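# Carry tube rack through self-closing doors to desk

## Task

Move the tube rack from the counter, through the self-closing doors, onto the desk. It must finish standing upright with each tube seated all the way down in a hole, and both doors must be closed at the end. If the rack or any tube touches the floor, the task fails. One robot or both may do the work. Finish by releasing the rack and backing away. If a robot tips over or is left leaning, the task fails.

## Robot and tools

Robots: r1 and r2 are identical Hello Robot Stretch 3 units. Each has a two-wheel differential base (0.33 m long, 0.34 m wide) with a passive rear omni wheel, a mast carrying a lift, and a telescoping arm that reaches out to the robot's RIGHT side. The base cannot strafe, so to move the gripper forward or back you drive the base. Turns in place pivot 0.05 m behind the front edge. With the arm in and the wrist folded, the swept turning radius is 0.28 m; an unfolded, level wrist pokes beyond that.

Frames: each robot reports in its own base frame (origin on the floor between the drive wheels, x forward, y left, z up). hand_pose is in this frame, placed where the closed fingertips meet; with wrist joints at zero its x points up, y back toward the mast, z toward the rear. The odometry frame is the base frame as it was when the scene began. Only images, lidar and depth grids reveal where the two robots are relative to one another.

execute_actions: argument actions is a list holding one action object or nothing (empty = just report). The action is keyed by "r1" and/or "r2". Under each robot:
- base: exactly one of translate_m (a relative drive in metres from the current spot, -1 to 1, positive = forward) or rotate_rad (a relative in-place turn in radians, -3.2 to 3.2, positive = counter-clockwise seen from above).
- joints: absolute targets by name: lift_m 0 to 1.1 (arm height); arm_m 0 to 0.52 (extension); wrist_yaw_rad -1.345 to 4.42 (0 along the arm, positive toward the front, 3.0 folded over the base); wrist_pitch_rad -1.57 to 0.451 (0 level, negative tips fingers down); wrist_roll_rad -2.911 to 2.911 (0 fingers side by side); gripper_m -0.089 to 0.179 (larger = wider; the real fingertip gap is 0.007 to 0.025 less, and zero below 0.007); head_pan_rad -3.953 to 1.73 (0 forward, positive left, -1.57 faces along the arm); head_tilt_rad -1.53 to 0.419 (negative looks down).
- contact_limits: {"arm_m": effort percent, 1 to 100}; the arm stops with contact_stop near that effort and holds no harder until the next action. Too small a value stops at once.
Optional cameras: a list of r1_/r2_ head_camera, nav_camera, wrist_camera, or "all"; omitted/null means all, [] means none. Any bad key, camera name or out-of-range value rejects the whole call. All motions in one action start together; one action runs at most 15 s. Anything you leave out may still be driving toward an earlier target without the status showing it. If a result reports a stop, the remaining calls in that same reply are skipped.

wait: seconds 0 to 10; commands nothing and returns the same report. zoom_image: camera name plus region [x0, y0, x1, y1] in pixels of that camera's latest full image, at most 504 by 504. finished_scene: scene = the current scene number; irreversible; the goal must already hold and keep holding.

Result lines: joint_positions; base_status and joint_status (done; off_target = resting away from target, possibly still pushing; contact_stop, time_out, torque_fault = target dropped, joint holds, or hangs slack if it stalled); on_its_own covers uncommanded items, where "held at" is the held target, not the position; motor_effort in percent with the peak of the last action in brackets (biased and noisy; positive wheel effort drives forward); base_odometry from wheel counts (slip looks like travel), heading -3.142 to 3.142; turned_by_wheels and turned_by_imu since the last report; base_tilt in degrees (forward/right positive, a few degrees of fixed bias); lidar_m, 12 sectors of 30 degrees starting straight ahead and going counter-clockwise (4th left, 7th behind, 10th right), plane 0.17 m high, 0.15 to 12 m, '-' = nothing, blind to clear objects and its own body, may be masked by mast or a low lift; wrist_depth_mm, 7x7 median depths 45 to 1000 mm; head_depth_mm, same layout for the sideways head image, 280 to 4000 mm; contact_limits in force; pictures naming the returned images in order. Calibration (K, distortion, T_world_to_cam relative to that robot's base frame) is given per camera and is only approximately right.

Gripping: command gripper_m below the object's width to hold (lower squeezes harder, but a stall guard eases off, so heavy items may slip; send a new value to re-squeeze). To release, open to at least 0.02 above the contact value. Neither the reading nor "done" proves a grasp; check images.

Speed: the base is fast (0.30 m/s, 1.9 rad/s) only when lift_m < 0.30, arm_m < 0.03 and wrist_yaw_rad > 2.54; otherwise 0.10 m/s and 0.63 rad/s.

Self-collision: fold or unfold the wrist only with lift_m between 0.32 and 0.95, wrist_pitch_rad -0.4 and roll near 0; once folded, the lift may go down to 0.25. With yaw below -0.4 keep pitch at -0.5 or lower.

Contact and balance: lift and arm stop and go slack when they push firmly; a slack lift may sag under load or be pushed up by closing fingers on a surface. Base, wrist and head never stop on contact. Wrist servos pushed hard for seconds switch off for 10 s. Pushing with the arm against something rigid while the gripper is above about 0.45 m, raising the contact limit, pushing again after a contact stop, driving while holding something fixed, or snagging furniture (worst in reverse) can tip a robot. If tilted, reverse the last motion in small steps, free the gripper, and drop the lift to about 0.2.

Teamwork: the robots act independently. Never drive a base further once it touches the other robot; hard presses between robots end the run. Identical commands may travel up to 2.5 cm differently per metre, which strains a shared load. Avoid drops, slams, hard pushes and letting doors or objects fall.

The simulation keeps running while you compose a reply; the robot holds its last command, and base moves are measured from the last reported position.

Each tool is called after "Emit:" as name(argument=value, ...), one argument or row to a line, values as JSON.

## Session

Emit:
execute_actions(
  actions=[],
)

Scene clock: 0.00 s.
r1.base_odometry: x=+0.000 y=+0.000 heading=+0.000 (m, m, rad; r1's odometry frame)
r1.turned_by_wheels: +0.000 (rad since the last result)
r1.turned_by_imu: +0.000 (rad since the last result)
r1.base_tilt: forward=+0.8 right=-1.4 (deg)
r1.lidar_m: 2.63 1.75 1.77 1.26 1.20 1.11 0.80 0.76 0.78 1.04 1.94 1.99
r1.head_depth_mm: 2225 2347 2384 2409 2416 2483 2183 / 2248 2602 2638 2694 2733 2791 2191 / 2207 2939 3019 3099 3104 3000 2206 / 2201 3251 3515 3550 3680 3195 2238 / 2181 3330 - - - 3235 2229 / 2157 3269 - - 3448 3273 2257 / 2156 3231 3818 3815 3300 3223 2285
r1.base_status: not commanded
r1.joint_positions: lift_m=+0.562 arm_m=-0.001 wrist_yaw_rad=+2.800 wrist_pitch_rad=-0.499 wrist_roll_rad=+0.001 gripper_m=+0.037 head_pan_rad=+0.017 head_tilt_rad=+0.014
r1.joint_status: not commanded
r1.motor_effort: left_wheel=+0 right_wheel=+1 lift_m=+28 arm_m=-1 wrist_yaw_rad=+0 wrist_pitch_rad=+5 wrist_roll_rad=+0 gripper_m=+1 head_pan_rad=+0 head_tilt_rad=+2 (%)
r1.hand_pose: x=+0.0503 y=+0.0571 z=+0.5569 quat_wxyz=(+0.289, +0.705, +0.055, +0.645) (m; r1's base frame)
r1.wrist_depth_mm: 993 - - - - - - / - - - - - - - / - - - - - - - / - - - - - - - / 882 895 923 903 884 884 900 / 755 - - 767 765 779 799 / 671 672 680 692 679 675 686
r2.base_odometry: x=+0.000 y=+0.000 heading=+0.000 (m, m, rad; r2's odometry frame)
r2.turned_by_wheels: +0.000 (rad since the last result)
r2.turned_by_imu: +0.000 (rad since the last result)
r2.base_tilt: forward=+0.9 right=-1.7 (deg)
r2.lidar_m: 1.52 1.46 1.33 1.34 1.64 1.85 2.66 1.99 1.80 1.82 1.66 1.50
r2.head_depth_mm: 1691 2030 2009 1998 1958 1375 1360 / 1702 2098 2096 2085 2056 1444 1426 / 1714 2211 2208 2182 2167 1495 1490 / 1731 2323 2327 2305 2285 2259 2207 / 1733 2387 2417 2411 2407 2366 2279 / 1745 2128 2145 2153 2174 2192 2128 / 1719 1825 1845 1835 1843 1850 1861
r2.base_status: not commanded
r2.joint_positions: lift_m=+0.325 arm_m=+0.002 wrist_yaw_rad=+3.096 wrist_pitch_rad=-0.335 wrist_roll_rad=+0.007 gripper_m=+0.037 head_pan_rad=-0.006 head_tilt_rad=+0.014
r2.joint_status: not commanded
r2.motor_effort: left_wheel=+0 right_wheel=+0 lift_m=+35 arm_m=+1 wrist_yaw_rad=+0 wrist_pitch_rad=+5 wrist_roll_rad=+0 gripper_m=+0 head_pan_rad=+0 head_tilt_rad=+1 (%)
r2.hand_pose: x=-0.0107 y=+0.0867 z=+0.3563 quat_wxyz=(+0.134, +0.702, +0.102, +0.692) (m; r2's base frame)
r2.wrist_depth_mm: - - - - - - - / - - - - - - - / - - - - - - - / 986 983 - 962 987 954 965 / 761 773 - 752 796 737 747 / 619 621 - 615 - 616 608 / 528 524 - 539 518 514 520
pictures: r1_head_camera (sideways: a quarter turn clockwise sets it upright), r1_nav_camera (sideways: a quarter turn counterclockwise sets it upright), r1_wrist_camera, r2_head_camera (sideways: a quarter turn clockwise sets it upright), r2_nav_camera (sideways: a quarter turn counterclockwise sets it upright), r2_wrist_camera
Images, in order (width x height): r1_head_camera 896x504, r1_nav_camera 672x504, r1_wrist_camera 644x364, r2_head_camera 896x504, r2_nav_camera 672x504, r2_wrist_camera 644x364.

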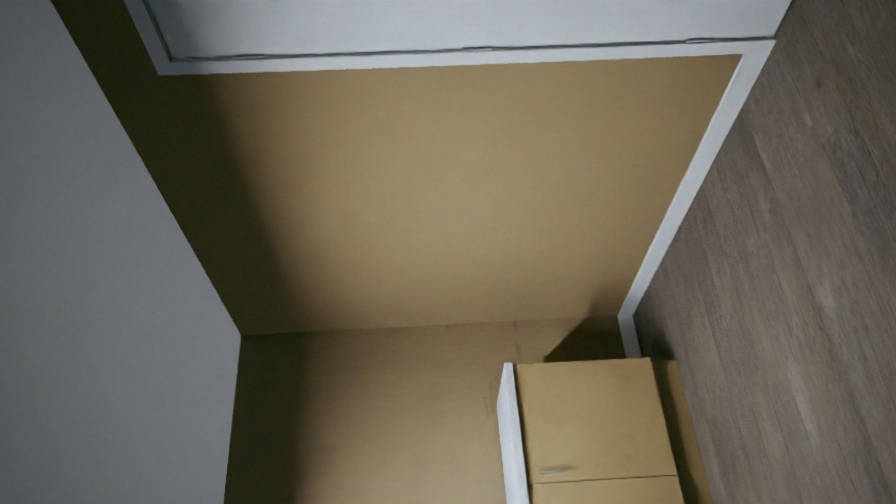

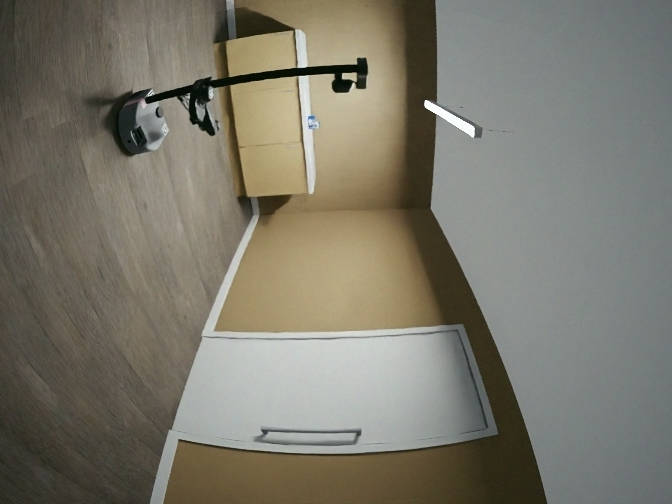

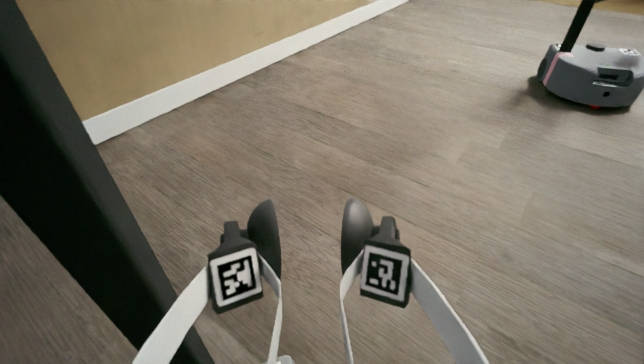

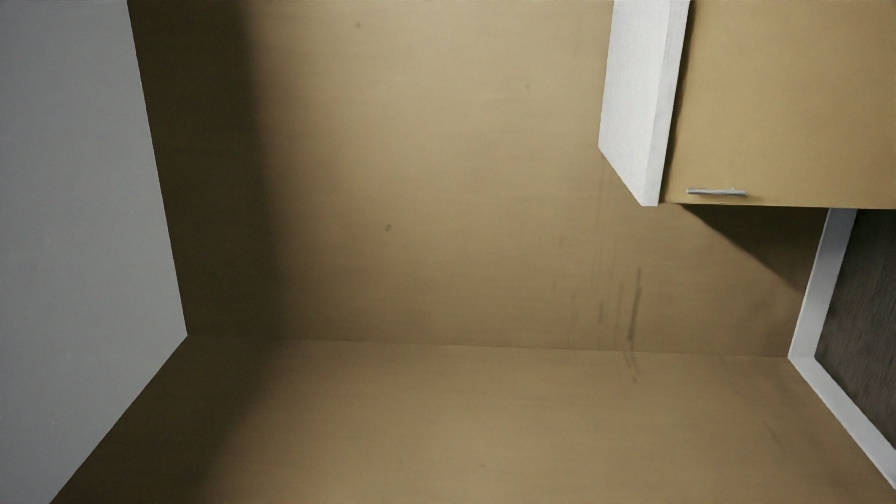

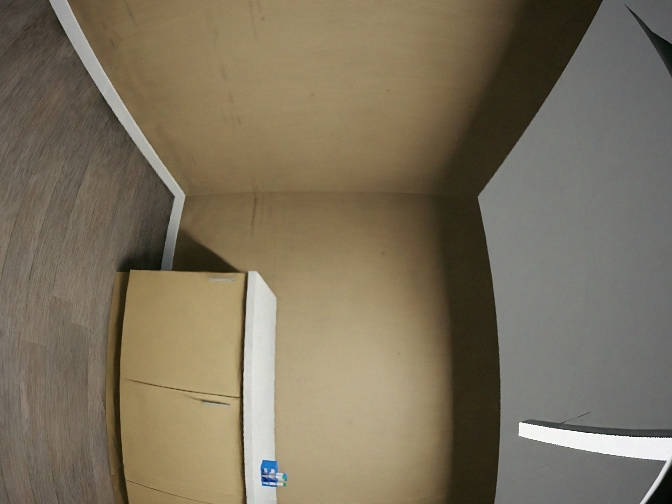

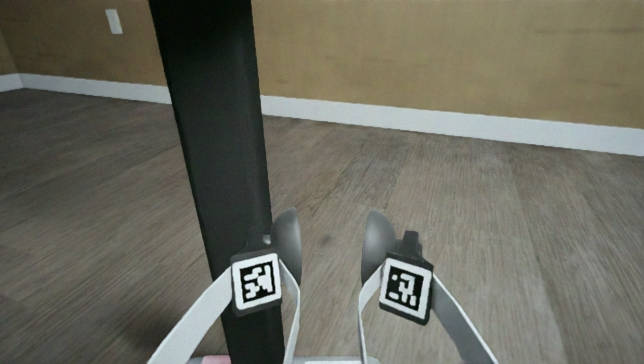

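Emit:
execute_actions(
  actions=[
    {"r2":{"joints":{"head_pan_rad":-0.7,"head_tilt_rad":-0.4}},"r1":{"joints":{"head_pan_rad":-0.9,"head_tilt_rad":-0.2}}},
  ],
  cameras=["r1_head_camera","r2_head_camera","r1_nav_camera"],
)

Scene clock: 8.50 s.
r1.base_odometry: x=+0.000 y=+0.000 heading=+0.000 (m, m, rad; r1's odometry frame)
r1.turned_by_wheels: +0.000 (rad since the last result)
r1.turned_by_imu: -0.001 (rad since the last result)
r1.base_tilt: forward=+0.7 right=-1.6 (deg)
r1.lidar_m: 2.63 1.75 1.76 1.26 1.21 1.12 0.80 0.76 0.78 1.04 1.93 1.99
r1.head_depth_mm: 1657 1720 1821 1900 1998 2042 1650 / 1681 1749 1830 1909 2013 2063 1655 / 1686 1762 1847 1924 2026 2076 1657 / 1704 1781 1871 1949 2047 2116 1675 / 1721 1790 1886 1967 2072 2132 1690 / 1735 1809 1899 1994 2109 2157 1691 / 1760 1821 1912 2014 2115 2157 1696
r1.base_status: not commanded
r1.joint_positions: lift_m=+0.562 arm_m=-0.001 wrist_yaw_rad=+2.800 wrist_pitch_rad=-0.499 wrist_roll_rad=+0.001 gripper_m=+0.037 head_pan_rad=-0.893 head_tilt_rad=-0.197
r1.joint_status: all done
r1.motor_effort: left_wheel=+0(0) right_wheel=+1(0) lift_m=+29(29) arm_m=-1(1) wrist_yaw_rad=+0(0) wrist_pitch_rad=+5(5) wrist_roll_rad=+0(0) gripper_m=+0(0) head_pan_rad=-5(56) head_tilt_rad=-2(29) (%)
r1.hand_pose: x=+0.0503 y=+0.0571 z=+0.5569 quat_wxyz=(+0.289, +0.705, +0.055, +0.645) (m; r1's base frame)
r1.wrist_depth_mm: 996 - - - - - - / - - - - - - - / - - - - - - - / - - - - - - - / 884 914 904 887 900 889 908 / 783 - - 777 760 778 775 / 702 689 678 683 670 682 687
r2.base_odometry: x=+0.000 y=+0.000 heading=+0.000 (m, m, rad; r2's odometry frame)
r2.turned_by_wheels: +0.000 (rad since the last result)
r2.turned_by_imu: +0.000 (rad since the last result)
r2.base_tilt: forward=+0.9 right=-1.7 (deg)
r2.lidar_m: 1.51 1.46 1.33 1.33 1.64 1.85 2.66 2.00 1.80 1.82 1.66 1.50
r2.head_depth_mm: 2049 2205 2309 1844 2041 1771 1404 / 1982 2115 2210 1780 1949 1754 1396 / 1920 2080 2143 1708 1864 1759 1401 / 1872 2006 2072 1650 1794 1753 1398 / 1819 1942 2029 1592 1726 1758 1391 / 1771 1896 1976 1542 1672 1746 1393 / 1725 1850 1935 1495 1609 1692 1389
r2.base_status: not commanded
r2.joint_positions: lift_m=+0.325 arm_m=+0.002 wrist_yaw_rad=+3.096 wrist_pitch_rad=-0.335 wrist_roll_rad=+0.007 gripper_m=+0.037 head_pan_rad=-0.693 head_tilt_rad=-0.394
r2.joint_status: all done
r2.motor_effort: left_wheel=+0(0) right_wheel=+0(0) lift_m=+34(35) arm_m=+0(0) wrist_yaw_rad=+1(0) wrist_pitch_rad=+5(5) wrist_roll_rad=+0(0) gripper_m=+0(0) head_pan_rad=-3(32) head_tilt_rad=-2(21) (%)
r2.hand_pose: x=-0.0107 y=+0.0867 z=+0.3563 quat_wxyz=(+0.134, +0.702, +0.102, +0.692) (m; r2's base frame)
r2.wrist_depth_mm: - - - - - - - / - - - - - - - / - - - - - - - / 997 983 - 974 968 969 971 / 763 760 - 757 780 757 758 / 620 622 - 620 - 614 609 / 526 525 - 534 518 516 517
pictures: r1_head_camera (sideways: a quarter turn clockwise sets it upright), r1_nav_camera (sideways: a quarter turn counterclockwise sets it upright), r2_head_camera (sideways: a quarter turn clockwise sets it upright)
camera_calibration (this result's frames):
r1_head_camera: T_world_to_cam=[[-0.118569, 0.196082, -0.973393, 1.28892], [0.77676, 0.628979, 0.0320859, -0.0458369], [0.618535, -0.752288, -0.226886, 0.25076], [0, 0, 0, 1]] pos_world=[0.0333261, -0.0352601, 1.31299]
r1_nav_camera: T_world_to_cam=[[0.101127, -0.213482, 0.971699, -1.22074], [-0.803841, -0.593014, -0.0466274, 0.112937], [0.586185, -0.776376, -0.231575, 0.25374], [0, 0, 0, 1]] pos_world=[0.065494, 0.00336614, 1.25022]
r2_head_camera: T_world_to_cam=[[-0.275209, 0.195379, -0.941322, 1.24644], [0.589072, 0.808068, -0.00450308, 0.00760431], [0.759772, -0.555745, -0.33748, 0.395512], [0, 0, 0, 1]] pos_world=[0.0380547, -0.0298694, 1.30682]
Images, in order (width x height): r1_head_camera 896x504, r1_nav_camera 672x504, r2_head_camera 896x504.

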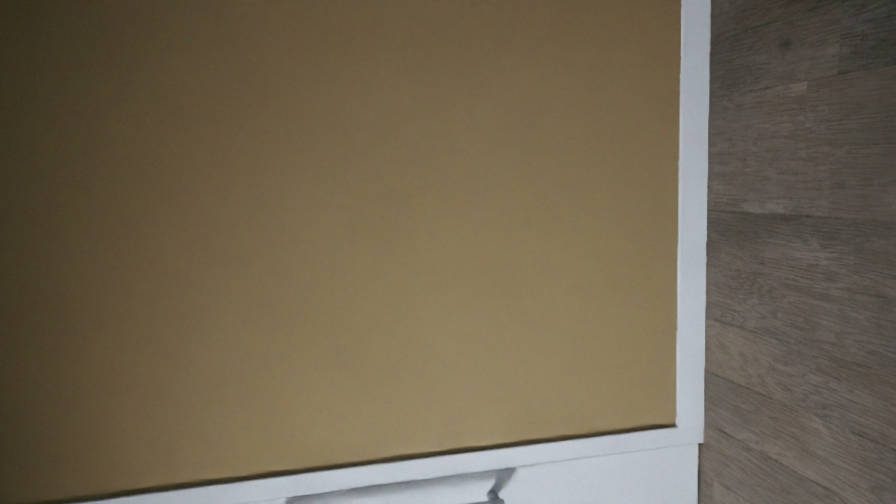

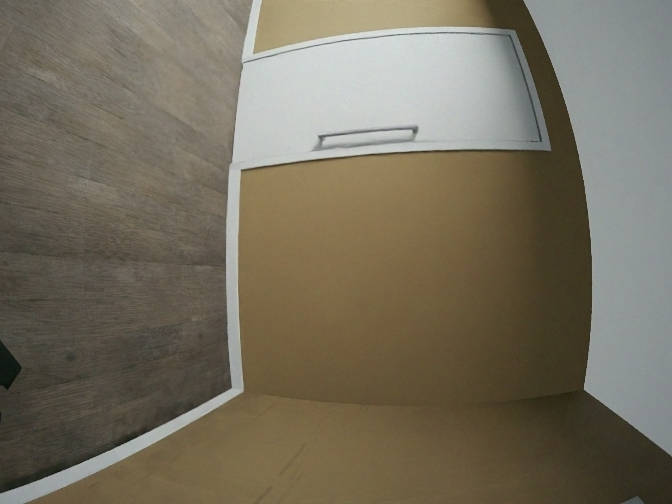

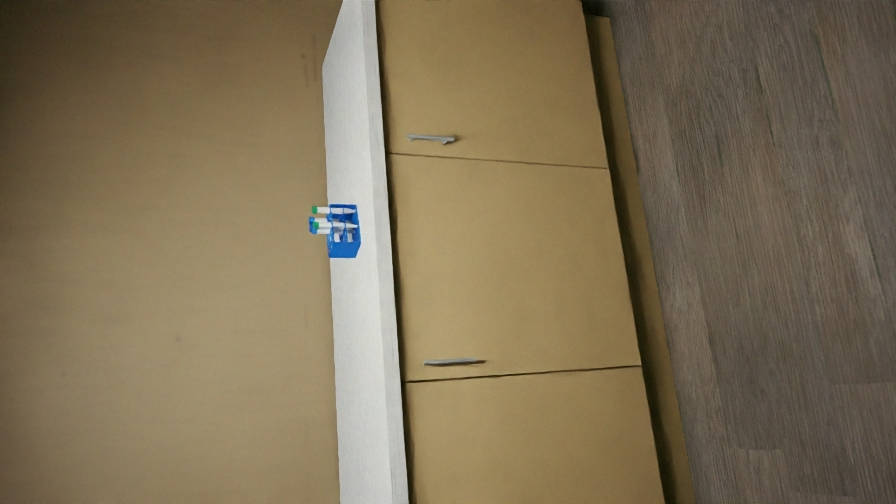

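Emit:
execute_actions(
  actions=[
    {"r2":{"base":{"rotate_rad":-0.859},"joints":{"lift_m":0.25,"head_pan_rad":0,"head_tilt_rad":-0.3}},"r1":{"base":{"rotate_rad":-0.5},"joints":{"head_pan_rad":0,"head_tilt_rad":-0.2}}},
  ],
  cameras=[],
)

Emit:
execute_actions(
  actions=[
    {"r2":{"base":{"translate_m":1.0}},"r1":{"base":{"translate_m":0.8}}},
  ],
  cameras=[],
)

Emit:
execute_actions(
  actions=[
    {"r2":{"base":{"translate_m":0.21}}},
  ],
  cameras=[],
)

Emit:
execute_actions(
  actions=[
    {"r2":{"base":{"rotate_rad":2.168},"joints":{"head_pan_rad":-1.57,"head_tilt_rad":-0.5}}},
  ],
  cameras=["r2_head_camera","r1_head_camera","r1_nav_camera"],
)

Scene clock: 30.37 s.
r1.base_odometry: x=+0.000 y=+0.000 heading=-0.500 (m, m, rad; r1's odometry frame)
r1.turned_by_wheels: -0.500 (rad since the last result)
r1.turned_by_imu: -0.500 (rad since the last result)
r1.base_tilt: forward=+0.8 right=-1.7 (deg)
r1.lidar_m: 2.01 2.73 1.85 1.73 1.25 1.20 1.09 0.79 0.76 0.78 1.06 1.94
r1.head_depth_mm: 1664 1738 1816 1905 1987 2016 1642 / 1744 1820 1900 1984 2090 2125 1650 / 1819 1892 2002 2088 2182 2142 1663 / 1914 1991 2086 2196 2326 2130 1670 / 2004 2098 2204 2311 2471 2169 1687 / 2104 2227 2326 2493 2612 2191 1692 / 2224 2347 2493 2632 2757 2199 1706
r1.base_status: done
r1.joint_positions: lift_m=+0.562 arm_m=-0.001 wrist_yaw_rad=+2.800 wrist_pitch_rad=-0.499 wrist_roll_rad=+0.001 gripper_m=+0.037 head_pan_rad=-0.007 head_tilt_rad=-0.197
r1.joint_status: all done
r1.motor_effort: left_wheel=+2(6) right_wheel=-1(3) lift_m=+28(28) arm_m=-2(2) wrist_yaw_rad=+0(0) wrist_pitch_rad=+4(5) wrist_roll_rad=+0(0) gripper_m=+0(1) head_pan_rad=+4(56) head_tilt_rad=-2(2) (%)
r1.hand_pose: x=+0.0503 y=+0.0571 z=+0.5569 quat_wxyz=(+0.289, +0.705, +0.055, +0.645) (m; r1's base frame)
r1.wrist_depth_mm: - - - - - - - / - - - - - - - / - - - - - - - / - - - - - - - / 882 896 904 890 918 881 882 / 763 - - 775 761 760 784 / 695 673 679 680 665 704 678
r2.base_odometry: x=+0.000 y=+0.000 heading=-0.859 (m, m, rad; r2's odometry frame)
r2.turned_by_wheels: -0.859 (rad since the last result)
r2.turned_by_imu: -0.845 (rad since the last result)
r2.base_tilt: forward=+1.0 right=-1.6 (deg)
r2.lidar_m: 1.55 1.50 1.57 1.37 1.34 1.39 1.95 1.80 2.50 1.87 1.80 1.89
r2.head_depth_mm: 2292 2366 2423 2505 2502 1966 1513 / 2243 2398 2556 1957 2137 1958 1510 / 2140 2250 2406 1842 1971 1953 1503 / 2036 2154 2290 1746 1829 1899 1500 / 1947 2050 2156 1657 1719 1808 1496 / 1867 1954 2056 1570 1620 1726 1496 / 1785 1866 1964 1505 1540 1636 1494
r2.base_status: done
r2.joint_positions: lift_m=+0.251 arm_m=+0.002 wrist_yaw_rad=+3.096 wrist_pitch_rad=-0.336 wrist_roll_rad=+0.007 gripper_m=+0.037 head_pan_rad=-0.007 head_tilt_rad=-0.309
r2.joint_status: all done
r2.motor_effort: left_wheel=+2(7) right_wheel=-3(7) lift_m=+20(30) arm_m=+0(1) wrist_yaw_rad=+0(0) wrist_pitch_rad=+6(5) wrist_roll_rad=+0(0) gripper_m=+0(0) head_pan_rad=+2(32) head_tilt_rad=+3(10) (%)
r2.hand_pose: x=-0.0107 y=+0.0866 z=+0.2821 quat_wxyz=(+0.134, +0.702, +0.102, +0.692) (m; r2's base frame)
r2.wrist_depth_mm: 982 - - - - - - / - - - - - - - / - - - - - - - / 840 837 - 815 814 808 819 / 637 641 - 629 665 632 633 / 525 524 - 518 - 516 515 / 456 - - - 423 438 431
pictures: none
No camera images: the call's "cameras" was empty. Leave "cameras" out to get every camera's image.

Scene clock: 39.47 s.
r1.base_odometry: x=+0.702 y=-0.383 heading=-0.500 (m, m, rad; r1's odometry frame)
r1.turned_by_wheels: +0.000 (rad since the last result)
r1.turned_by_imu: +0.006 (rad since the last result)
r1.base_tilt: forward=+0.9 right=-1.5 (deg)
r1.lidar_m: 1.28 1.76 2.34 2.71 1.97 1.89 1.65 1.19 1.15 1.20 1.29 1.24
r1.head_depth_mm: 1067 1103 1148 1198 1258 1324 1382 / 1104 1151 1202 1255 1318 1387 1458 / 1160 1212 1251 1319 1384 1479 1538 / 1217 1277 1334 1408 1488 1566 1626 / 1284 1345 1412 1491 1573 1682 1674 / 1350 1418 1497 1593 1678 1788 1691 / 1423 1505 1586 1690 1794 1920 1709
r1.base_status: done
r1.joint_positions: lift_m=+0.562 arm_m=-0.001 wrist_yaw_rad=+2.800 wrist_pitch_rad=-0.499 wrist_roll_rad=+0.001 gripper_m=+0.037 head_pan_rad=-0.007 head_tilt_rad=-0.198
r1.joint_status: not commanded
r1.motor_effort: left_wheel=+1(7) right_wheel=+0(2) lift_m=+29(28) arm_m=-2(1) wrist_yaw_rad=+0(0) wrist_pitch_rad=+5(4) wrist_roll_rad=+0(0) gripper_m=+0(0) head_pan_rad=+4(4) head_tilt_rad=-1(2) (%)
r1.hand_pose: x=+0.0503 y=+0.0571 z=+0.5569 quat_wxyz=(+0.289, +0.705, +0.055, +0.645) (m; r1's base frame)
r1.wrist_depth_mm: - - - - - - - / - - - - - - - / - - - - - - - / - - - - - - - / 858 885 934 900 916 870 877 / 775 - - 780 778 754 780 / 667 662 678 682 671 697 677
r2.base_odometry: x=+0.653 y=-0.757 heading=-0.859 (m, m, rad; r2's odometry frame)
r2.turned_by_wheels: +0.000 (rad since the last result)
r2.turned_by_imu: +0.004 (rad since the last result)
r2.base_tilt: forward=+1.0 right=-1.7 (deg)
r2.lidar_m: 0.65 0.63 0.66 0.92 1.82 1.88 2.65 2.26 1.85 1.38 1.34 0.87
r2.head_depth_mm: 1359 1441 1544 1656 914 975 1067 / 1287 1365 1460 1514 871 897 980 / 1223 1292 1369 1409 831 836 905 / 1168 1228 1303 1332 828 778 841 / 1110 1171 1238 1278 824 734 785 / 1063 1118 1177 1222 822 687 739 / 1017 1067 1123 1167 761 656 695
r2.base_status: done
r2.joint_positions: lift_m=+0.250 arm_m=+0.002 wrist_yaw_rad=+3.096 wrist_pitch_rad=-0.336 wrist_roll_rad=+0.007 gripper_m=+0.037 head_pan_rad=-0.007 head_tilt_rad=-0.309
r2.joint_status: not commanded
r2.motor_effort: left_wheel=+1(9) right_wheel=-2(5) lift_m=+20(20) arm_m=+0(0) wrist_yaw_rad=+0(1) wrist_pitch_rad=+5(5) wrist_roll_rad=+0(0) gripper_m=+0(0) head_pan_rad=+2(3) head_tilt_rad=+3(3) (%)
r2.hand_pose: x=-0.0107 y=+0.0866 z=+0.2821 quat_wxyz=(+0.134, +0.702, +0.102, +0.692) (m; r2's base frame)
r2.wrist_depth_mm: - - - - 856 641 523 / - - - - 894 679 528 / - - - - 993 722 556 / 826 832 - 821 810 752 618 / 643 643 - 635 664 630 595 / 524 523 - 515 - 516 514 / 455 - - - 422 435 432
pictures: none
No camera images: the call's "cameras" was empty. Leave "cameras" out to get every camera's image.

Scene clock: 41.80 s.
r1.base_odometry: x=+0.702 y=-0.383 heading=-0.500 (m, m, rad; r1's odometry frame)
r1.turned_by_wheels: +0.000 (rad since the last result)
r1.turned_by_imu: -0.001 (rad since the last result)
r1.base_tilt: forward=+0.8 right=-1.5 (deg)
r1.lidar_m: 1.29 1.76 2.52 2.70 1.97 1.90 1.65 1.20 1.15 1.19 1.29 1.24
r1.head_depth_mm: 1065 1105 1151 1198 1263 1322 1379 / 1106 1147 1201 1255 1319 1384 1457 / 1159 1214 1241 1310 1382 1478 1541 / 1219 1274 1338 1400 1481 1567 1619 / 1284 1340 1409 1492 1578 1670 1686 / 1343 1422 1499 1582 1681 1797 1694 / 1422 1504 1586 1696 1804 1921 1702
r1.base_status: not commanded
r1.joint_positions: lift_m=+0.562 arm_m=-0.001 wrist_yaw_rad=+2.800 wrist_pitch_rad=-0.499 wrist_roll_rad=+0.001 gripper_m=+0.037 head_pan_rad=-0.007 head_tilt_rad=-0.198
r1.joint_status: not commanded
r1.motor_effort: left_wheel=+1(1) right_wheel=-1(1) lift_m=+28(28) arm_m=-1(1) wrist_yaw_rad=+0(0) wrist_pitch_rad=+5(5) wrist_roll_rad=+0(0) gripper_m=+0(1) head_pan_rad=+4(5) head_tilt_rad=-1(1) (%)
r1.hand_pose: x=+0.0503 y=+0.0571 z=+0.5569 quat_wxyz=(+0.289, +0.705, +0.055, +0.645) (m; r1's base frame)
r1.wrist_depth_mm: - - - - - - - / - - - - - - - / - - - - - - - / - - - - - - - / 888 906 957 881 889 876 882 / 777 - - 755 777 777 767 / 668 674 680 684 677 678 680
r2.base_odometry: x=+0.791 y=-0.916 heading=-0.859 (m, m, rad; r2's odometry frame)
r2.turned_by_wheels: +0.000 (rad since the last result)
r2.turned_by_imu: +0.001 (rad since the last result)
r2.base_tilt: forward=+0.9 right=-1.6 (deg)
r2.lidar_m: 0.46 0.45 0.47 0.66 1.92 1.98 2.79 2.46 1.69 1.28 1.25 0.62
r2.head_depth_mm: 1138 1219 1306 1404 838 670 731 / 1084 1152 1228 1303 835 615 670 / 1030 1094 1157 1210 831 588 621 / 982 1038 1097 1155 828 586 576 / 937 990 1046 1098 825 585 536 / 899 943 996 1049 825 584 499 / 861 903 951 998 820 582 465
r2.base_status: done
r2.joint_positions: lift_m=+0.250 arm_m=+0.002 wrist_yaw_rad=+3.096 wrist_pitch_rad=-0.336 wrist_roll_rad=+0.007 gripper_m=+0.037 head_pan_rad=-0.007 head_tilt_rad=-0.308
r2.joint_status: not commanded
r2.motor_effort: left_wheel=+1(7) right_wheel=-2(6) lift_m=+20(20) arm_m=-1(1) wrist_yaw_rad=+0(0) wrist_pitch_rad=+6(5) wrist_roll_rad=+0(0) gripper_m=+0(0) head_pan_rad=+3(3) head_tilt_rad=+3(3) (%)
r2.hand_pose: x=-0.0107 y=+0.0866 z=+0.2821 quat_wxyz=(+0.134, +0.702, +0.102, +0.692) (m; r2's base frame)
r2.wrist_depth_mm: - - - 910 614 465 377 / - - - 981 643 482 387 / - - - - 707 506 400 / 836 825 - 824 769 567 412 / 642 642 - 633 659 588 480 / 519 524 - 520 - 515 474 / 453 - - - 423 434 437
pictures: none
No camera images: the call's "cameras" was empty. Leave "cameras" out to get every camera's image.

Scene clock: 44.43 s.
r1.base_odometry: x=+0.702 y=-0.383 heading=-0.500 (m, m, rad; r1's odometry frame)
r1.turned_by_wheels: +0.000 (rad since the last result)
r1.turned_by_imu: -0.001 (rad since the last result)
r1.base_tilt: forward=+0.9 right=-1.5 (deg)
r1.lidar_m: 1.29 1.76 2.40 2.70 1.97 1.89 1.64 1.20 1.15 1.19 1.29 1.24
r1.head_depth_mm: 1064 1101 1151 1206 1260 1317 1392 / 1104 1152 1201 1261 1319 1382 1455 / 1162 1216 1251 1311 1378 1469 1552 / 1221 1279 1341 1403 1487 1569 1611 / 1285 1347 1416 1488 1575 1682 1680 / 1355 1427 1493 1590 1677 1794 1684 / 1428 1500 1591 1689 1797 1914 1703
r1.base_status: not commanded
r1.joint_positions: lift_m=+0.562 arm_m=-0.001 wrist_yaw_rad=+2.800 wrist_pitch_rad=-0.499 wrist_roll_rad=+0.001 gripper_m=+0.037 head_pan_rad=-0.007 head_tilt_rad=-0.198
r1.joint_status: not commanded
r1.motor_effort: left_wheel=+1(1) right_wheel=-1(0) lift_m=+28(28) arm_m=-2(1) wrist_yaw_rad=+0(0) wrist_pitch_rad=+5(4) wrist_roll_rad=+0(0) gripper_m=-1(1) head_pan_rad=+5(4) head_tilt_rad=-2(2) (%)
r1.hand_pose: x=+0.0503 y=+0.0571 z=+0.5569 quat_wxyz=(+0.289, +0.705, +0.055, +0.645) (m; r1's base frame)
r1.wrist_depth_mm: - - - - - - - / - - - - - - - / - - - - - - - / - - - - - - - / 890 922 900 892 899 890 889 / 754 - - 780 771 779 755 / 680 670 683 685 666 684 668
r2.base_odometry: x=+0.791 y=-0.916 heading=+1.309 (m, m, rad; r2's odometry frame)
r2.turned_by_wheels: +2.168 (rad since the last result)
r2.turned_by_imu: +2.132 (rad since the last result)
r2.base_tilt: forward=+0.9 right=-1.7 (deg)
r2.lidar_m: 1.89 2.03 3.03 2.45 1.61 1.26 1.25 0.58 0.46 0.45 0.48 0.71
r2.head_depth_mm: 837 904 985 862 613 524 615 / 850 923 1009 813 612 557 638 / 866 938 1025 679 612 573 659 / 880 956 1047 815 611 588 679 / 897 976 1073 860 610 606 702 / 913 993 1097 857 611 624 728 / 930 1017 1117 855 610 644 753
r2.base_status: done
r2.joint_positions: lift_m=+0.250 arm_m=+0.002 wrist_yaw_rad=+3.096 wrist_pitch_rad=-0.336 wrist_roll_rad=+0.007 gripper_m=+0.037 head_pan_rad=-1.563 head_tilt_rad=-0.494
r2.joint_status: all done
r2.motor_effort: left_wheel=-1(6) right_wheel=+2(10) lift_m=+20(20) arm_m=-1(1) wrist_yaw_rad=+0(0) wrist_pitch_rad=+5(5) wrist_roll_rad=+0(0) gripper_m=+0(0) head_pan_rad=-2(31) head_tilt_rad=-2(16) (%)
r2.hand_pose: x=-0.0107 y=+0.0866 z=+0.2821 quat_wxyz=(+0.134, +0.702, +0.102, +0.692) (m; r2's base frame)
r2.wrist_depth_mm: - - - - - - - / - - - - - - - / - - - - - - - / 828 829 - 814 816 812 815 / 643 647 - 640 652 630 637 / 527 520 - 516 - 513 515 / 457 - - - 423 436 438
pictures: r1_head_camera (sideways: a quarter turn clockwise sets it upright), r1_nav_camera (sideways: a quarter turn counterclockwise sets it upright), r2_head_camera (sideways: a quarter turn clockwise sets it upright)
camera_calibration (this result's frames):
r1_head_camera: T_world_to_cam=[[-0.227449, 0.0322682, -0.973255, 1.2894], [0.00449347, 0.999475, 0.0320874, -0.0411281], [0.97378, 0.00292498, -0.227475, 0.249359], [0, 0, 0, 1]] pos_world=[0.0506379, -0.00122967, 1.31296]
r1_nav_camera: T_world_to_cam=[[0.229884, -0.0567841, 0.97156, -1.22134], [-0.0494876, -0.997687, -0.0466017, 0.108302], [0.971959, -0.0373671, -0.232163, 0.252152], [0, 0, 0, 1]] pos_world=[0.0410453, 0.0481211, 1.2502]
r2_head_camera: T_world_to_cam=[[-0.0287278, 0.428367, -0.903148, 1.19512], [0.997501, 0.0706294, 0.00177081, -0.00305521], [0.0645473, -0.90084, -0.429326, 0.519276], [0, 0, 0, 1]] pos_world=[0.00386293, -0.0439509, 1.30232]
Images, in order (width x height): r1_head_camera 896x504, r1_nav_camera 672x504, r2_head_camera 896x504.

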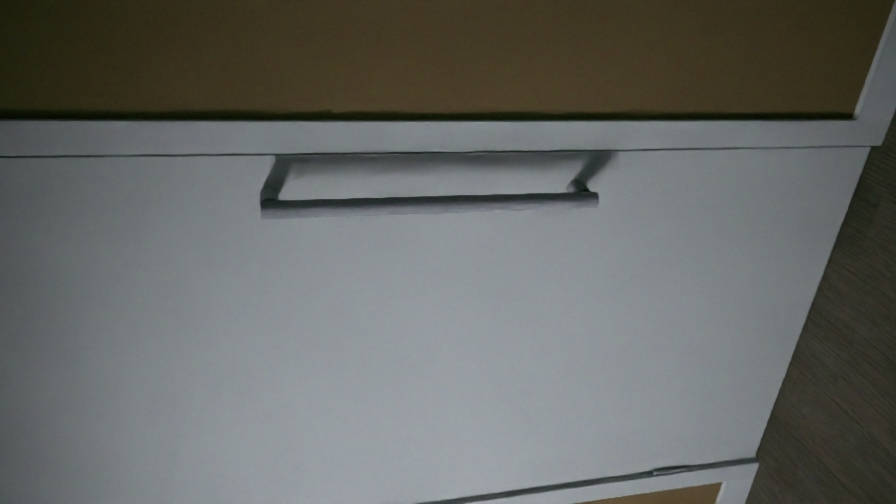

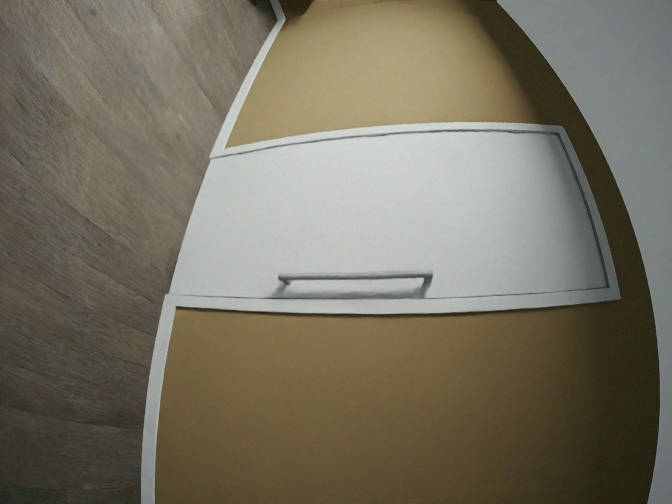

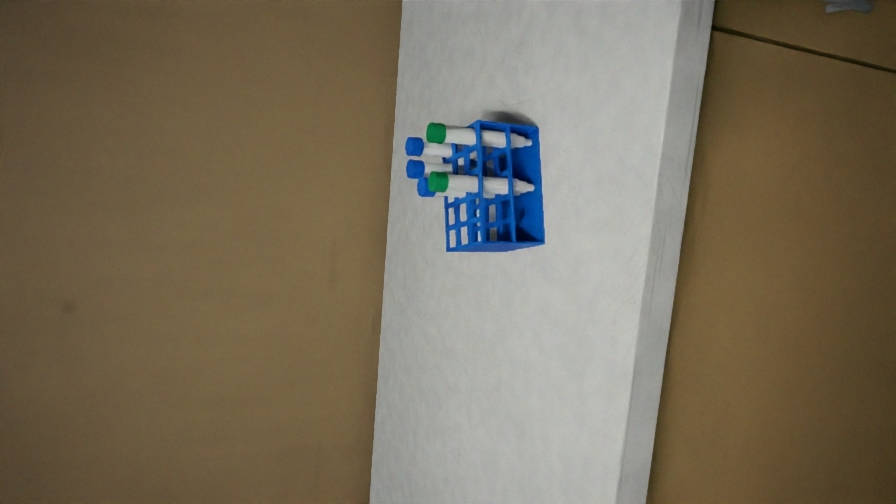

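Emit:
execute_actions(
  actions=[
    {"r2":{"base":{"translate_m":-0.4},"joints":{"lift_m":0.6,"wrist_pitch_rad":-0.4,"wrist_roll_rad":0}}},
  ],
  cameras=[],
)

Emit:
execute_actions(
  actions=[
    {"r2":{"joints":{"wrist_yaw_rad":1.57,"gripper_m":0.179}}},
  ],
  cameras=[],
)

Emit:
execute_actions(
  actions=[
    {"r2":{"joints":{"wrist_pitch_rad":0,"lift_m":1.0,"head_pan_rad":-1.0,"head_tilt_rad":-0.5}}},
  ],
  cameras=["r2_head_camera"],
)

Scene clock: 59.90 s.
r1.base_odometry: x=+0.702 y=-0.383 heading=-0.500 (m, m, rad; r1's odometry frame)
r1.turned_by_wheels: +0.000 (rad since the last result)
r1.turned_by_imu: -0.002 (rad since the last result)
r1.base_tilt: forward=+0.7 right=-1.5 (deg)
r1.lidar_m: 1.29 1.76 2.59 2.71 1.97 1.89 1.64 1.20 1.15 1.19 1.29 1.24
r1.head_depth_mm: 1066 1103 1151 1204 1264 1320 1383 / 1101 1145 1203 1259 1324 1387 1457 / 1163 1214 1251 1310 1378 1473 1548 / 1214 1273 1334 1414 1483 1573 1613 / 1282 1344 1414 1487 1569 1672 1685 / 1355 1419 1494 1582 1685 1802 1696 / 1428 1498 1595 1683 1798 1919 1706
r1.base_status: not commanded
r1.joint_positions: lift_m=+0.562 arm_m=-0.001 wrist_yaw_rad=+2.800 wrist_pitch_rad=-0.499 wrist_roll_rad=+0.001 gripper_m=+0.037 head_pan_rad=-0.007 head_tilt_rad=-0.198
r1.joint_status: not commanded
r1.motor_effort: left_wheel=+1(1) right_wheel=-1(1) lift_m=+28(29) arm_m=-1(2) wrist_yaw_rad=+1(0) wrist_pitch_rad=+5(5) wrist_roll_rad=+0(0) gripper_m=+1(0) head_pan_rad=+4(4) head_tilt_rad=-2(2) (%)
r1.hand_pose: x=+0.0503 y=+0.0571 z=+0.5569 quat_wxyz=(+0.289, +0.705, +0.055, +0.645) (m; r1's base frame)
r1.wrist_depth_mm: - - - - - - - / - - - - - - - / - - - - - - - / - - - - - - - / 872 900 915 899 907 885 888 / 768 - - 768 773 776 763 / 683 670 678 688 687 674 689
r2.base_odometry: x=+0.687 y=-1.302 heading=+1.309 (m, m, rad; r2's odometry frame)
r2.turned_by_wheels: +0.000 (rad since the last result)
r2.turned_by_imu: -0.003 (rad since the last result)
r2.base_tilt: forward=+0.9 right=-1.6 (deg)
r2.lidar_m: 2.29 2.45 2.60 2.40 1.10 0.87 0.85 0.91 0.42 0.41 0.44 0.64
r2.head_depth_mm: 802 869 947 862 612 489 560 / 815 883 966 862 612 506 577 / 830 898 984 862 611 506 595 / 842 918 1006 860 610 524 614 / 858 935 1027 859 611 524 635 / 875 956 1049 858 610 564 657 / 892 975 1072 810 610 578 681
r2.base_status: done
r2.joint_positions: lift_m=+0.600 arm_m=+0.002 wrist_yaw_rad=+3.096 wrist_pitch_rad=-0.415 wrist_roll_rad=+0.007 gripper_m=+0.037 head_pan_rad=-1.563 head_tilt_rad=-0.494
r2.joint_status: all done
r2.motor_effort: left_wheel=-1(7) right_wheel=+2(6) lift_m=+48(51) arm_m=-1(0) wrist_yaw_rad=+0(0) wrist_pitch_rad=+5(6) wrist_roll_rad=-4(6) gripper_m=+0(0) head_pan_rad=-3(3) head_tilt_rad=-2(2) (%)
r2.hand_pose: x=-0.0111 y=+0.0774 z=+0.6130 quat_wxyz=(+0.162, +0.697, +0.129, +0.686) (m; r2's base frame)
r2.wrist_depth_mm: 877 - - - - - - / 892 - - - - - - / 906 - - - - - - / 925 - - - - - - / 906 - - - - - - / 860 909 947 892 - 888 888 / 770 780 756 768 764 776 769
pictures: none
No camera images: the call's "cameras" was empty. Leave "cameras" out to get every camera's image.

Scene clock: 61.80 s.
r1.base_odometry: x=+0.702 y=-0.383 heading=-0.500 (m, m, rad; r1's odometry frame)
r1.turned_by_wheels: +0.000 (rad since the last result)
r1.turned_by_imu: +0.000 (rad since the last result)
r1.base_tilt: forward=+0.8 right=-1.4 (deg)
r1.lidar_m: 1.28 1.76 2.59 2.70 1.97 1.89 1.65 1.20 1.15 1.19 1.29 1.24
r1.head_depth_mm: 1064 1103 1145 1204 1257 1319 1382 / 1105 1153 1203 1256 1315 1389 1451 / 1161 1209 1248 1304 1371 1475 1548 / 1214 1273 1337 1407 1481 1565 1623 / 1279 1344 1418 1491 1572 1678 1685 / 1346 1419 1500 1580 1670 1785 1690 / 1422 1503 1592 1685 1800 1917 1700
r1.base_status: not commanded
r1.joint_positions: lift_m=+0.562 arm_m=-0.001 wrist_yaw_rad=+2.800 wrist_pitch_rad=-0.499 wrist_roll_rad=+0.001 gripper_m=+0.037 head_pan_rad=-0.007 head_tilt_rad=-0.198
r1.joint_status: not commanded
r1.motor_effort: left_wheel=+1(1) right_wheel=-1(2) lift_m=+28(28) arm_m=-2(1) wrist_yaw_rad=+0(0) wrist_pitch_rad=+5(5) wrist_roll_rad=+0(0) gripper_m=+1(0) head_pan_rad=+4(5) head_tilt_rad=-2(1) (%)
r1.hand_pose: x=+0.0503 y=+0.0571 z=+0.5569 quat_wxyz=(+0.289, +0.705, +0.055, +0.645) (m; r1's base frame)
r1.wrist_depth_mm: - - - - - - - / - - - - - - - / - - - - - - - / - - - - - - - / 885 907 892 888 893 889 902 / 787 - - 748 784 778 769 / 682 678 684 677 668 688 675
r2.base_odometry: x=+0.687 y=-1.302 heading=+1.309 (m, m, rad; r2's odometry frame)
r2.turned_by_wheels: +0.000 (rad since the last result)
r2.turned_by_imu: +0.000 (rad since the last result)
r2.base_tilt: forward=+1.0 right=-1.5 (deg)
r2.lidar_m: 2.29 2.45 2.60 2.40 1.10 0.86 0.85 0.91 0.42 0.41 0.44 0.65
r2.head_depth_mm: 800 868 944 860 611 490 559 / 815 885 963 860 612 507 577 / 830 902 987 861 612 506 594 / 843 917 1003 860 612 524 614 / 861 936 1027 861 610 525 634 / 875 954 1050 859 609 564 658 / 890 975 1072 808 610 578 680
r2.base_status: not commanded
r2.joint_positions: lift_m=+0.600 arm_m=+0.002 wrist_yaw_rad=+1.573 wrist_pitch_rad=-0.415 wrist_roll_rad=+0.006 gripper_m=+0.179 head_pan_rad=-1.563 head_tilt_rad=-0.494
r2.joint_status: all done
r2.motor_effort: left_wheel=-1(1) right_wheel=+2(2) lift_m=+48(48) arm_m=-1(1) wrist_yaw_rad=-2(3) wrist_pitch_rad=+5(4) wrist_roll_rad=-4(4) gripper_m=+0(85) head_pan_rad=-4(3) head_tilt_rad=-2(2) (%)
r2.hand_pose: x=+0.2035 y=-0.1468 z=+0.6130 quat_wxyz=(+0.591, +0.594, -0.387, +0.385) (m; r2's base frame)
r2.wrist_depth_mm: - - - - - 679 396 / - - - - - 650 396 / - - - - - 636 383 / - - - - - 620 380 / - - - - - 663 364 / 937 889 899 901 908 651 326 / 761 772 785 777 774 581 -
pictures: none
No camera images: the call's "cameras" was empty. Leave "cameras" out to get every camera's image.

Scene clock: 66.27 s.
r1.base_odometry: x=+0.702 y=-0.383 heading=-0.500 (m, m, rad; r1's odometry frame)
r1.turned_by_wheels: +0.000 (rad since the last result)
r1.turned_by_imu: -0.001 (rad since the last result)
r1.base_tilt: forward=+0.7 right=-1.4 (deg)
r1.lidar_m: 1.29 1.76 2.59 2.70 1.97 1.89 1.65 1.19 1.15 1.19 1.29 1.24
r1.head_depth_mm: 1065 1106 1156 1203 1260 1317 1391 / 1102 1149 1202 1262 1321 1388 1453 / 1163 1214 1253 1308 1380 1478 1543 / 1219 1274 1337 1415 1490 1572 1620 / 1280 1337 1416 1489 1577 1670 1671 / 1347 1422 1498 1587 1686 1785 1692 / 1424 1504 1598 1687 1804 1921 1710
r1.base_status: not commanded
r1.joint_positions: lift_m=+0.562 arm_m=-0.001 wrist_yaw_rad=+2.800 wrist_pitch_rad=-0.499 wrist_roll_rad=+0.001 gripper_m=+0.037 head_pan_rad=-0.007 head_tilt_rad=-0.198
r1.joint_status: not commanded
r1.motor_effort: left_wheel=+1(1) right_wheel=-1(1) lift_m=+28(29) arm_m=-1(1) wrist_yaw_rad=+0(0) wrist_pitch_rad=+5(5) wrist_roll_rad=+0(0) gripper_m=+1(0) head_pan_rad=+4(5) head_tilt_rad=-2(1) (%)
r1.hand_pose: x=+0.0503 y=+0.0571 z=+0.5569 quat_wxyz=(+0.289, +0.705, +0.055, +0.645) (m; r1's base frame)
r1.wrist_depth_mm: - - - - - - - / - - - - - - - / - - - - - - - / - - - - - - - / 912 898 954 898 899 924 880 / 781 - - 775 773 780 779 / 672 678 673 696 691 682 682
r2.base_odometry: x=+0.687 y=-1.302 heading=+1.309 (m, m, rad; r2's odometry frame)
r2.turned_by_wheels: +0.000 (rad since the last result)
r2.turned_by_imu: +0.000 (rad since the last result)
r2.base_tilt: forward=+0.9 right=-1.7 (deg)
r2.lidar_m: 2.29 2.46 2.61 2.40 1.10 0.87 0.85 0.91 0.42 0.41 0.44 0.65
r2.head_depth_mm: 890 948 1020 860 638 474 - / 959 1026 1106 861 666 - - / 1035 1118 1200 734 638 - - / 1127 1226 1301 786 648 701 - / 1240 1364 1404 858 731 838 1035 / 1374 1528 1447 859 852 1010 1234 / 1548 1736 1439 909 1021 1279 1301
r2.base_status: not commanded
r2.joint_positions: lift_m=+0.999 arm_m=+0.002 wrist_yaw_rad=+1.573 wrist_pitch_rad=-0.023 wrist_roll_rad=+0.006 gripper_m=+0.179 head_pan_rad=-1.007 head_tilt_rad=-0.494
r2.joint_status: all done
r2.motor_effort: left_wheel=-1(1) right_wheel=+2(2) lift_m=+48(49) arm_m=-1(0) wrist_yaw_rad=-2(2) wrist_pitch_rad=+8(8) wrist_roll_rad=-4(4) gripper_m=+0(0) head_pan_rad=+2(27) head_tilt_rad=-3(2) (%)
r2.hand_pose: x=+0.2342 y=-0.1467 z=+1.1081 quat_wxyz=(+0.504, +0.508, -0.495, +0.493) (m; r2's base frame)
r2.wrist_depth_mm: - - - - - - - / - - - - - - - / - - - - - - - / - - - - - - - / - - - - - 841 805 / - - - - - 684 582 / - - - - - 624 -
pictures: r2_head_camera (sideways: a quarter turn clockwise sets it upright)
camera_calibration (this result's frames):
r2_head_camera: T_world_to_cam=[[-0.250477, 0.348691, -0.903148, 1.19647], [0.809995, 0.586434, 0.00177082, -0.00191143], [0.530254, -0.731102, -0.429326, 0.516435], [0, 0, 0, 1]] pos_world=[0.0273954, -0.0385122, 1.30232]
Images, in order (width x height): r2_head_camera 896x504.

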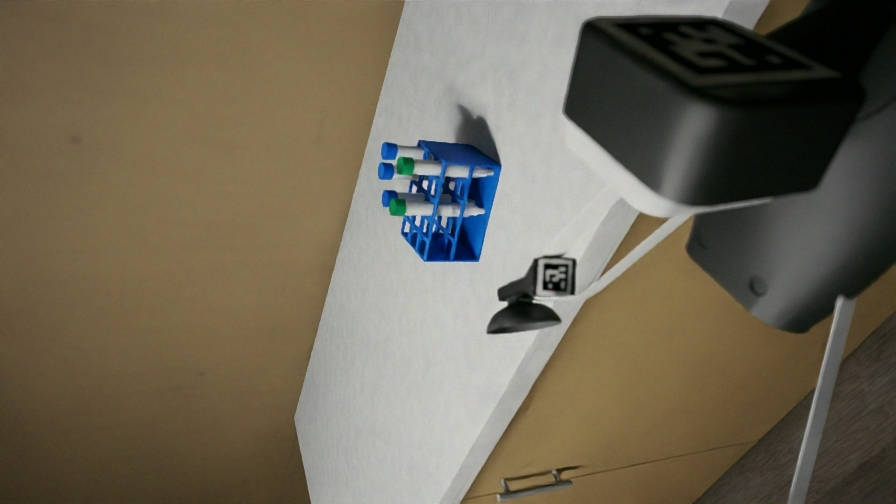

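Emit:
execute_actions(
  actions=[
    {"r2":{"base":{"translate_m":-0.05},"joints":{"arm_m":0.5,"wrist_pitch_rad":0.03}}},
  ],
  cameras=[],
)

Emit:
execute_actions(
  actions=[
    {"r2":{"joints":{"lift_m":0.9,"head_pan_rad":-1.2,"head_tilt_rad":-0.6},"contact_limits":{}}},
  ],
  cameras=["r2_head_camera","r2_wrist_camera"],
)

Scene clock: 75.30 s.
r1.base_odometry: x=+0.702 y=-0.383 heading=-0.500 (m, m, rad; r1's odometry frame)
r1.turned_by_wheels: +0.000 (rad since the last result)
r1.turned_by_imu: -0.002 (rad since the last result)
r1.base_tilt: forward=+0.9 right=-1.4 (deg)
r1.lidar_m: 1.29 1.75 2.51 2.70 1.97 1.89 1.65 1.20 1.15 1.19 1.29 1.24
r1.head_depth_mm: 1064 1106 1149 1203 1255 1320 1391 / 1105 1152 1201 1259 1319 1380 1458 / 1164 1213 1246 1309 1383 1480 1544 / 1219 1271 1343 1403 1492 1572 1614 / 1279 1341 1410 1488 1575 1669 1680 / 1346 1419 1494 1588 1686 1793 1693 / 1425 1498 1589 1691 1793 1916 1711
r1.base_status: not commanded
r1.joint_positions: lift_m=+0.562 arm_m=-0.001 wrist_yaw_rad=+2.800 wrist_pitch_rad=-0.499 wrist_roll_rad=+0.001 gripper_m=+0.037 head_pan_rad=-0.007 head_tilt_rad=-0.198
r1.joint_status: not commanded
r1.motor_effort: left_wheel=+1(1) right_wheel=-1(1) lift_m=+28(28) arm_m=-2(2) wrist_yaw_rad=+0(0) wrist_pitch_rad=+5(5) wrist_roll_rad=+0(0) gripper_m=+1(1) head_pan_rad=+5(5) head_tilt_rad=-2(1) (%)
r1.hand_pose: x=+0.0503 y=+0.0571 z=+0.5569 quat_wxyz=(+0.289, +0.705, +0.055, +0.645) (m; r1's base frame)
r1.wrist_depth_mm: - - - - - - - / - - - - - - - / - - - - - - - / - - - - - - - / 907 899 901 895 934 879 890 / 771 - - 765 755 765 768 / 692 688 685 683 679 680 691
r2.base_odometry: x=+0.674 y=-1.351 heading=+1.309 (m, m, rad; r2's odometry frame)
r2.turned_by_wheels: +0.000 (rad since the last result)
r2.turned_by_imu: -0.001 (rad since the last result)
r2.base_tilt: forward=+0.9 right=-1.7 (deg)
r2.lidar_m: 2.34 2.51 2.56 2.27 1.04 0.82 0.80 0.86 0.41 0.40 0.43 0.64
r2.head_depth_mm: 885 941 1003 862 611 490 541 / 954 1021 1103 859 611 524 610 / 1028 1112 1188 771 610 613 698 / 1121 1219 1286 775 637 707 814 / 1234 1352 1393 858 702 829 978 / 1371 1516 1441 858 841 998 1233 / 1541 1726 1444 907 1021 1260 1298
r2.base_status: done
r2.joint_positions: lift_m=+0.999 arm_m=+0.500 wrist_yaw_rad=+1.571 wrist_pitch_rad=+0.005 wrist_roll_rad=+0.006 gripper_m=+0.179 head_pan_rad=-1.007 head_tilt_rad=-0.494
r2.joint_status: all done
r2.motor_effort: left_wheel=-1(4) right_wheel=+2(3) lift_m=+48(48) arm_m=+2(2) wrist_yaw_rad=+0(2) wrist_pitch_rad=+8(10) wrist_roll_rad=-4(4) gripper_m=+1(1) head_pan_rad=+2(2) head_tilt_rad=-2(2) (%)
r2.hand_pose: x=+0.2350 y=-0.6447 z=+1.1155 quat_wxyz=(+0.498, +0.500, -0.502, +0.500) (m; r2's base frame)
r2.wrist_depth_mm: - - - - - 930 544 / - - - - - 920 546 / - - - - - 899 537 / - - - - - 894 535 / - - - 837 857 790 518 / - - 605 367 568 572 466 / - - 420 320 428 427 -
pictures: none
No camera images: the call's "cameras" was empty. Leave "cameras" out to get every camera's image.

action 0: r2: "contact_limits" must be an object like {"arm_m": 10}; or leave it out

Emit:
execute_actions(
  actions=[
    {"r2":{"joints":{"lift_m":0.89,"head_pan_rad":-1.2,"head_tilt_rad":-0.6}}},
  ],
  cameras=["r2_head_camera","r2_wrist_camera"],
)

Scene clock: 78.77 s.
r1.base_odometry: x=+0.702 y=-0.383 heading=-0.500 (m, m, rad; r1's odometry frame)
r1.turned_by_wheels: +0.000 (rad since the last result)
r1.turned_by_imu: -0.001 (rad since the last result)
r1.base_tilt: forward=+0.9 right=-1.4 (deg)
r1.lidar_m: 1.29 1.76 2.50 2.70 1.97 1.90 1.65 1.20 1.15 1.19 1.29 1.24
r1.head_depth_mm: 1063 1101 1149 1200 1260 1319 1386 / 1104 1149 1199 1262 1321 1392 1452 / 1160 1211 1249 1311 1382 1473 1541 / 1216 1275 1344 1409 1486 1566 1615 / 1280 1341 1414 1486 1583 1679 1682 / 1350 1417 1495 1587 1683 1785 1697 / 1425 1502 1587 1683 1792 1924 1719
r1.base_status: not commanded
r1.joint_positions: lift_m=+0.562 arm_m=-0.001 wrist_yaw_rad=+2.800 wrist_pitch_rad=-0.499 wrist_roll_rad=+0.001 gripper_m=+0.037 head_pan_rad=-0.007 head_tilt_rad=-0.198
r1.joint_status: not commanded
r1.motor_effort: left_wheel=+1(1) right_wheel=-1(0) lift_m=+28(28) arm_m=-1(1) wrist_yaw_rad=+0(0) wrist_pitch_rad=+5(5) wrist_roll_rad=+0(0) gripper_m=+1(0) head_pan_rad=+4(5) head_tilt_rad=-2(2) (%)
r1.hand_pose: x=+0.0503 y=+0.0571 z=+0.5569 quat_wxyz=(+0.289, +0.705, +0.055, +0.645) (m; r1's base frame)
r1.wrist_depth_mm: - - - - - - - / - - - - - - - / - - - - - - - / - - - - - - - / 883 896 935 876 890 888 898 / 777 - - 775 779 784 785 / 678 690 683 695 676 681 684
r2.base_odometry: x=+0.674 y=-1.351 heading=+1.309 (m, m, rad; r2's odometry frame)
r2.turned_by_wheels: +0.000 (rad since the last result)
r2.turned_by_imu: +0.000 (rad since the last result)
r2.base_tilt: forward=+1.0 right=-1.7 (deg)
r2.lidar_m: 2.34 2.50 2.56 2.27 1.04 0.81 0.80 0.86 0.41 0.40 0.43 0.64
r2.head_depth_mm: 820 893 963 683 539 520 601 / 866 946 998 714 540 567 667 / 913 1006 1054 715 559 625 747 / 967 1073 1057 715 581 695 850 / 1031 1147 796 716 640 783 984 / 1103 1239 1063 714 728 900 1170 / 1178 1340 1062 716 826 1052 1229
r2.base_status: not commanded
r2.joint_positions: lift_m=+0.891 arm_m=+0.500 wrist_yaw_rad=+1.571 wrist_pitch_rad=+0.006 wrist_roll_rad=+0.006 gripper_m=+0.179 head_pan_rad=-1.193 head_tilt_rad=-0.592
r2.joint_status: all done
r2.motor_effort: left_wheel=-1(1) right_wheel=+2(2) lift_m=+19(45) arm_m=+3(2) wrist_yaw_rad=+1(0) wrist_pitch_rad=+8(9) wrist_roll_rad=-4(3) gripper_m=+0(0) head_pan_rad=-2(16) head_tilt_rad=-3(11) (%)
r2.hand_pose: x=+0.2350 y=-0.6447 z=+1.0066 quat_wxyz=(+0.497, +0.500, -0.503, +0.500) (m; r2's base frame)
r2.wrist_depth_mm: - - - - - 931 549 / - - - - - 919 547 / - - - - - 903 539 / - - - 351 - 822 535 / - - 492 301 504 512 492 / - 332 332 304 335 337 367 / 236 249 250 251 252 252 -
pictures: r2_head_camera (sideways: a quarter turn clockwise sets it upright), r2_wrist_camera
camera_calibration (this result's frames):
r2_head_camera: T_world_to_cam=[[-0.213592, 0.469059, -0.856949, 1.13599], [0.904527, 0.426344, 0.00791256, -0.0104833], [0.369066, -0.773443, -0.51534, 0.62934], [0, 0, 0, 1]] pos_world=[0.0198535, -0.0416198, 1.29789]
r2_wrist_camera: T_world_to_cam=[[0.0510966, -0.998693, 0.00102436, -0.652476], [-0.169627, -0.0096895, -0.985461, 1.0562], [0.984183, 0.0501799, -0.169901, 0.131633], [0, 0, 0, 1]] pos_world=[0.0829493, -0.647995, 1.06388]
Images, in order (width x height): r2_head_camera 896x504, r2_wrist_camera 644x364.

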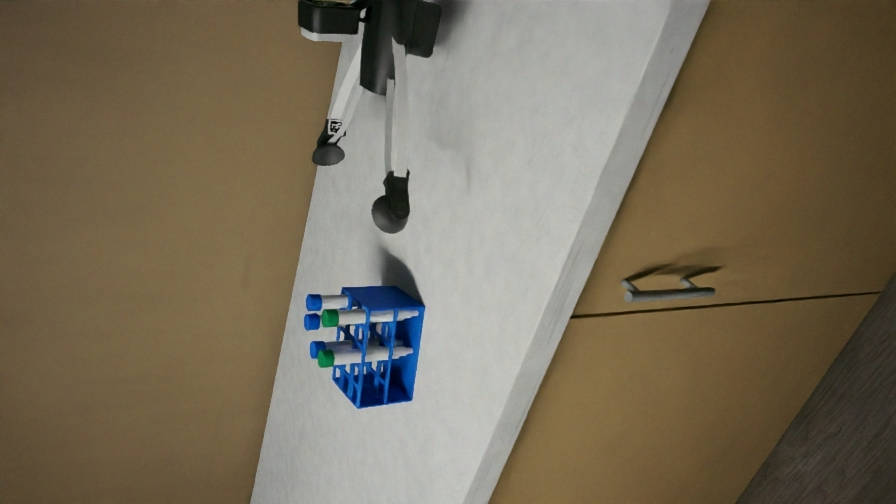

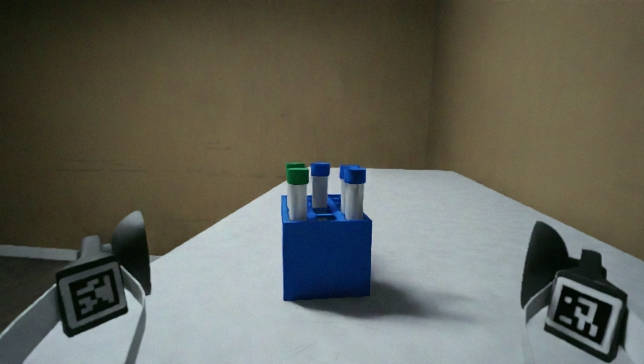

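Emit:
execute_actions(
  actions=[
    {"r2":{"joints":{"lift_m":0.835}}},
  ],
  cameras=[],
)

Emit:
execute_actions(
  actions=[
    {"r2":{"base":{"translate_m":0.19}}},
  ],
  cameras=["r2_head_camera","r2_wrist_camera"],
)

Scene clock: 83.93 s.
r1.base_odometry: x=+0.702 y=-0.383 heading=-0.500 (m, m, rad; r1's odometry frame)
r1.turned_by_wheels: +0.000 (rad since the last result)
r1.turned_by_imu: -0.001 (rad since the last result)
r1.base_tilt: forward=+0.9 right=-1.6 (deg)
r1.lidar_m: 1.29 1.76 2.50 2.70 1.97 1.90 1.65 1.20 1.15 1.19 1.29 1.24
r1.head_depth_mm: 1062 1106 1150 1200 1254 1320 1385 / 1103 1147 1206 1261 1321 1383 1457 / 1159 1215 1249 1306 1373 1473 1551 / 1219 1274 1338 1402 1476 1568 1626 / 1279 1347 1402 1488 1583 1672 1691 / 1347 1420 1502 1583 1672 1781 1692 / 1420 1496 1596 1693 1797 1916 1702
r1.base_status: not commanded
r1.joint_positions: lift_m=+0.562 arm_m=-0.001 wrist_yaw_rad=+2.800 wrist_pitch_rad=-0.499 wrist_roll_rad=+0.001 gripper_m=+0.037 head_pan_rad=-0.007 head_tilt_rad=-0.198
r1.joint_status: not commanded
r1.motor_effort: left_wheel=+1(1) right_wheel=-1(0) lift_m=+28(28) arm_m=-1(2) wrist_yaw_rad=+0(0) wrist_pitch_rad=+5(5) wrist_roll_rad=+0(0) gripper_m=+0(0) head_pan_rad=+4(5) head_tilt_rad=-2(1) (%)
r1.hand_pose: x=+0.0503 y=+0.0571 z=+0.5569 quat_wxyz=(+0.289, +0.705, +0.055, +0.645) (m; r1's base frame)
r1.wrist_depth_mm: - - - - - - - / - - - - - - - / - - - - - - - / - - - - - - - / 895 877 913 882 910 880 893 / 770 - - 777 772 786 771 / 698 678 669 678 685 678 684
r2.base_odometry: x=+0.674 y=-1.351 heading=+1.309 (m, m, rad; r2's odometry frame)
r2.turned_by_wheels: +0.000 (rad since the last result)
r2.turned_by_imu: -0.001 (rad since the last result)
r2.base_tilt: forward=+0.8 right=-1.5 (deg)
r2.lidar_m: 2.34 2.51 2.55 2.27 1.04 0.81 0.80 0.86 0.41 0.40 0.43 0.64
r2.head_depth_mm: 822 891 957 654 540 520 602 / 866 943 999 683 539 569 668 / 914 1004 1061 683 559 627 747 / 969 1069 1061 716 582 695 851 / 1032 1144 797 716 641 787 986 / 1102 1235 1060 716 728 896 1171 / 1184 1334 1061 717 827 1054 1228
r2.base_status: not commanded
r2.joint_positions: lift_m=+0.837 arm_m=+0.500 wrist_yaw_rad=+1.571 wrist_pitch_rad=+0.027 wrist_roll_rad=+0.006 gripper_m=+0.179 head_pan_rad=-1.193 head_tilt_rad=-0.592
r2.joint_status: lift_m contact_stop (moved -0.053 of -0.056)
r2.on_its_own: lift_m is slack since a contact_stop, until your next command for it
r2.motor_effort: left_wheel=-5(5) right_wheel=+11(13) lift_m=+34(34) arm_m=+2(2) wrist_yaw_rad=-1(2) wrist_pitch_rad=+0(8) wrist_roll_rad=-3(4) gripper_m=+0(0) head_pan_rad=-2(2) head_tilt_rad=-3(3) (%)
r2.hand_pose: x=+0.2354 y=-0.6449 z=+0.9589 quat_wxyz=(+0.492, +0.495, -0.508, +0.505) (m; r2's base frame)
r2.wrist_depth_mm: - - - - - 950 551 / - - - - - 913 543 / - - - - - 902 543 / - - - 297 833 747 534 / - - 368 297 376 385 393 / - 238 239 243 244 247 270 / 167 176 178 178 180 181 -
pictures: none
No camera images: the call's "cameras" was empty. Leave "cameras" out to get every camera's image.

not run: a stop came earlier in this reply.


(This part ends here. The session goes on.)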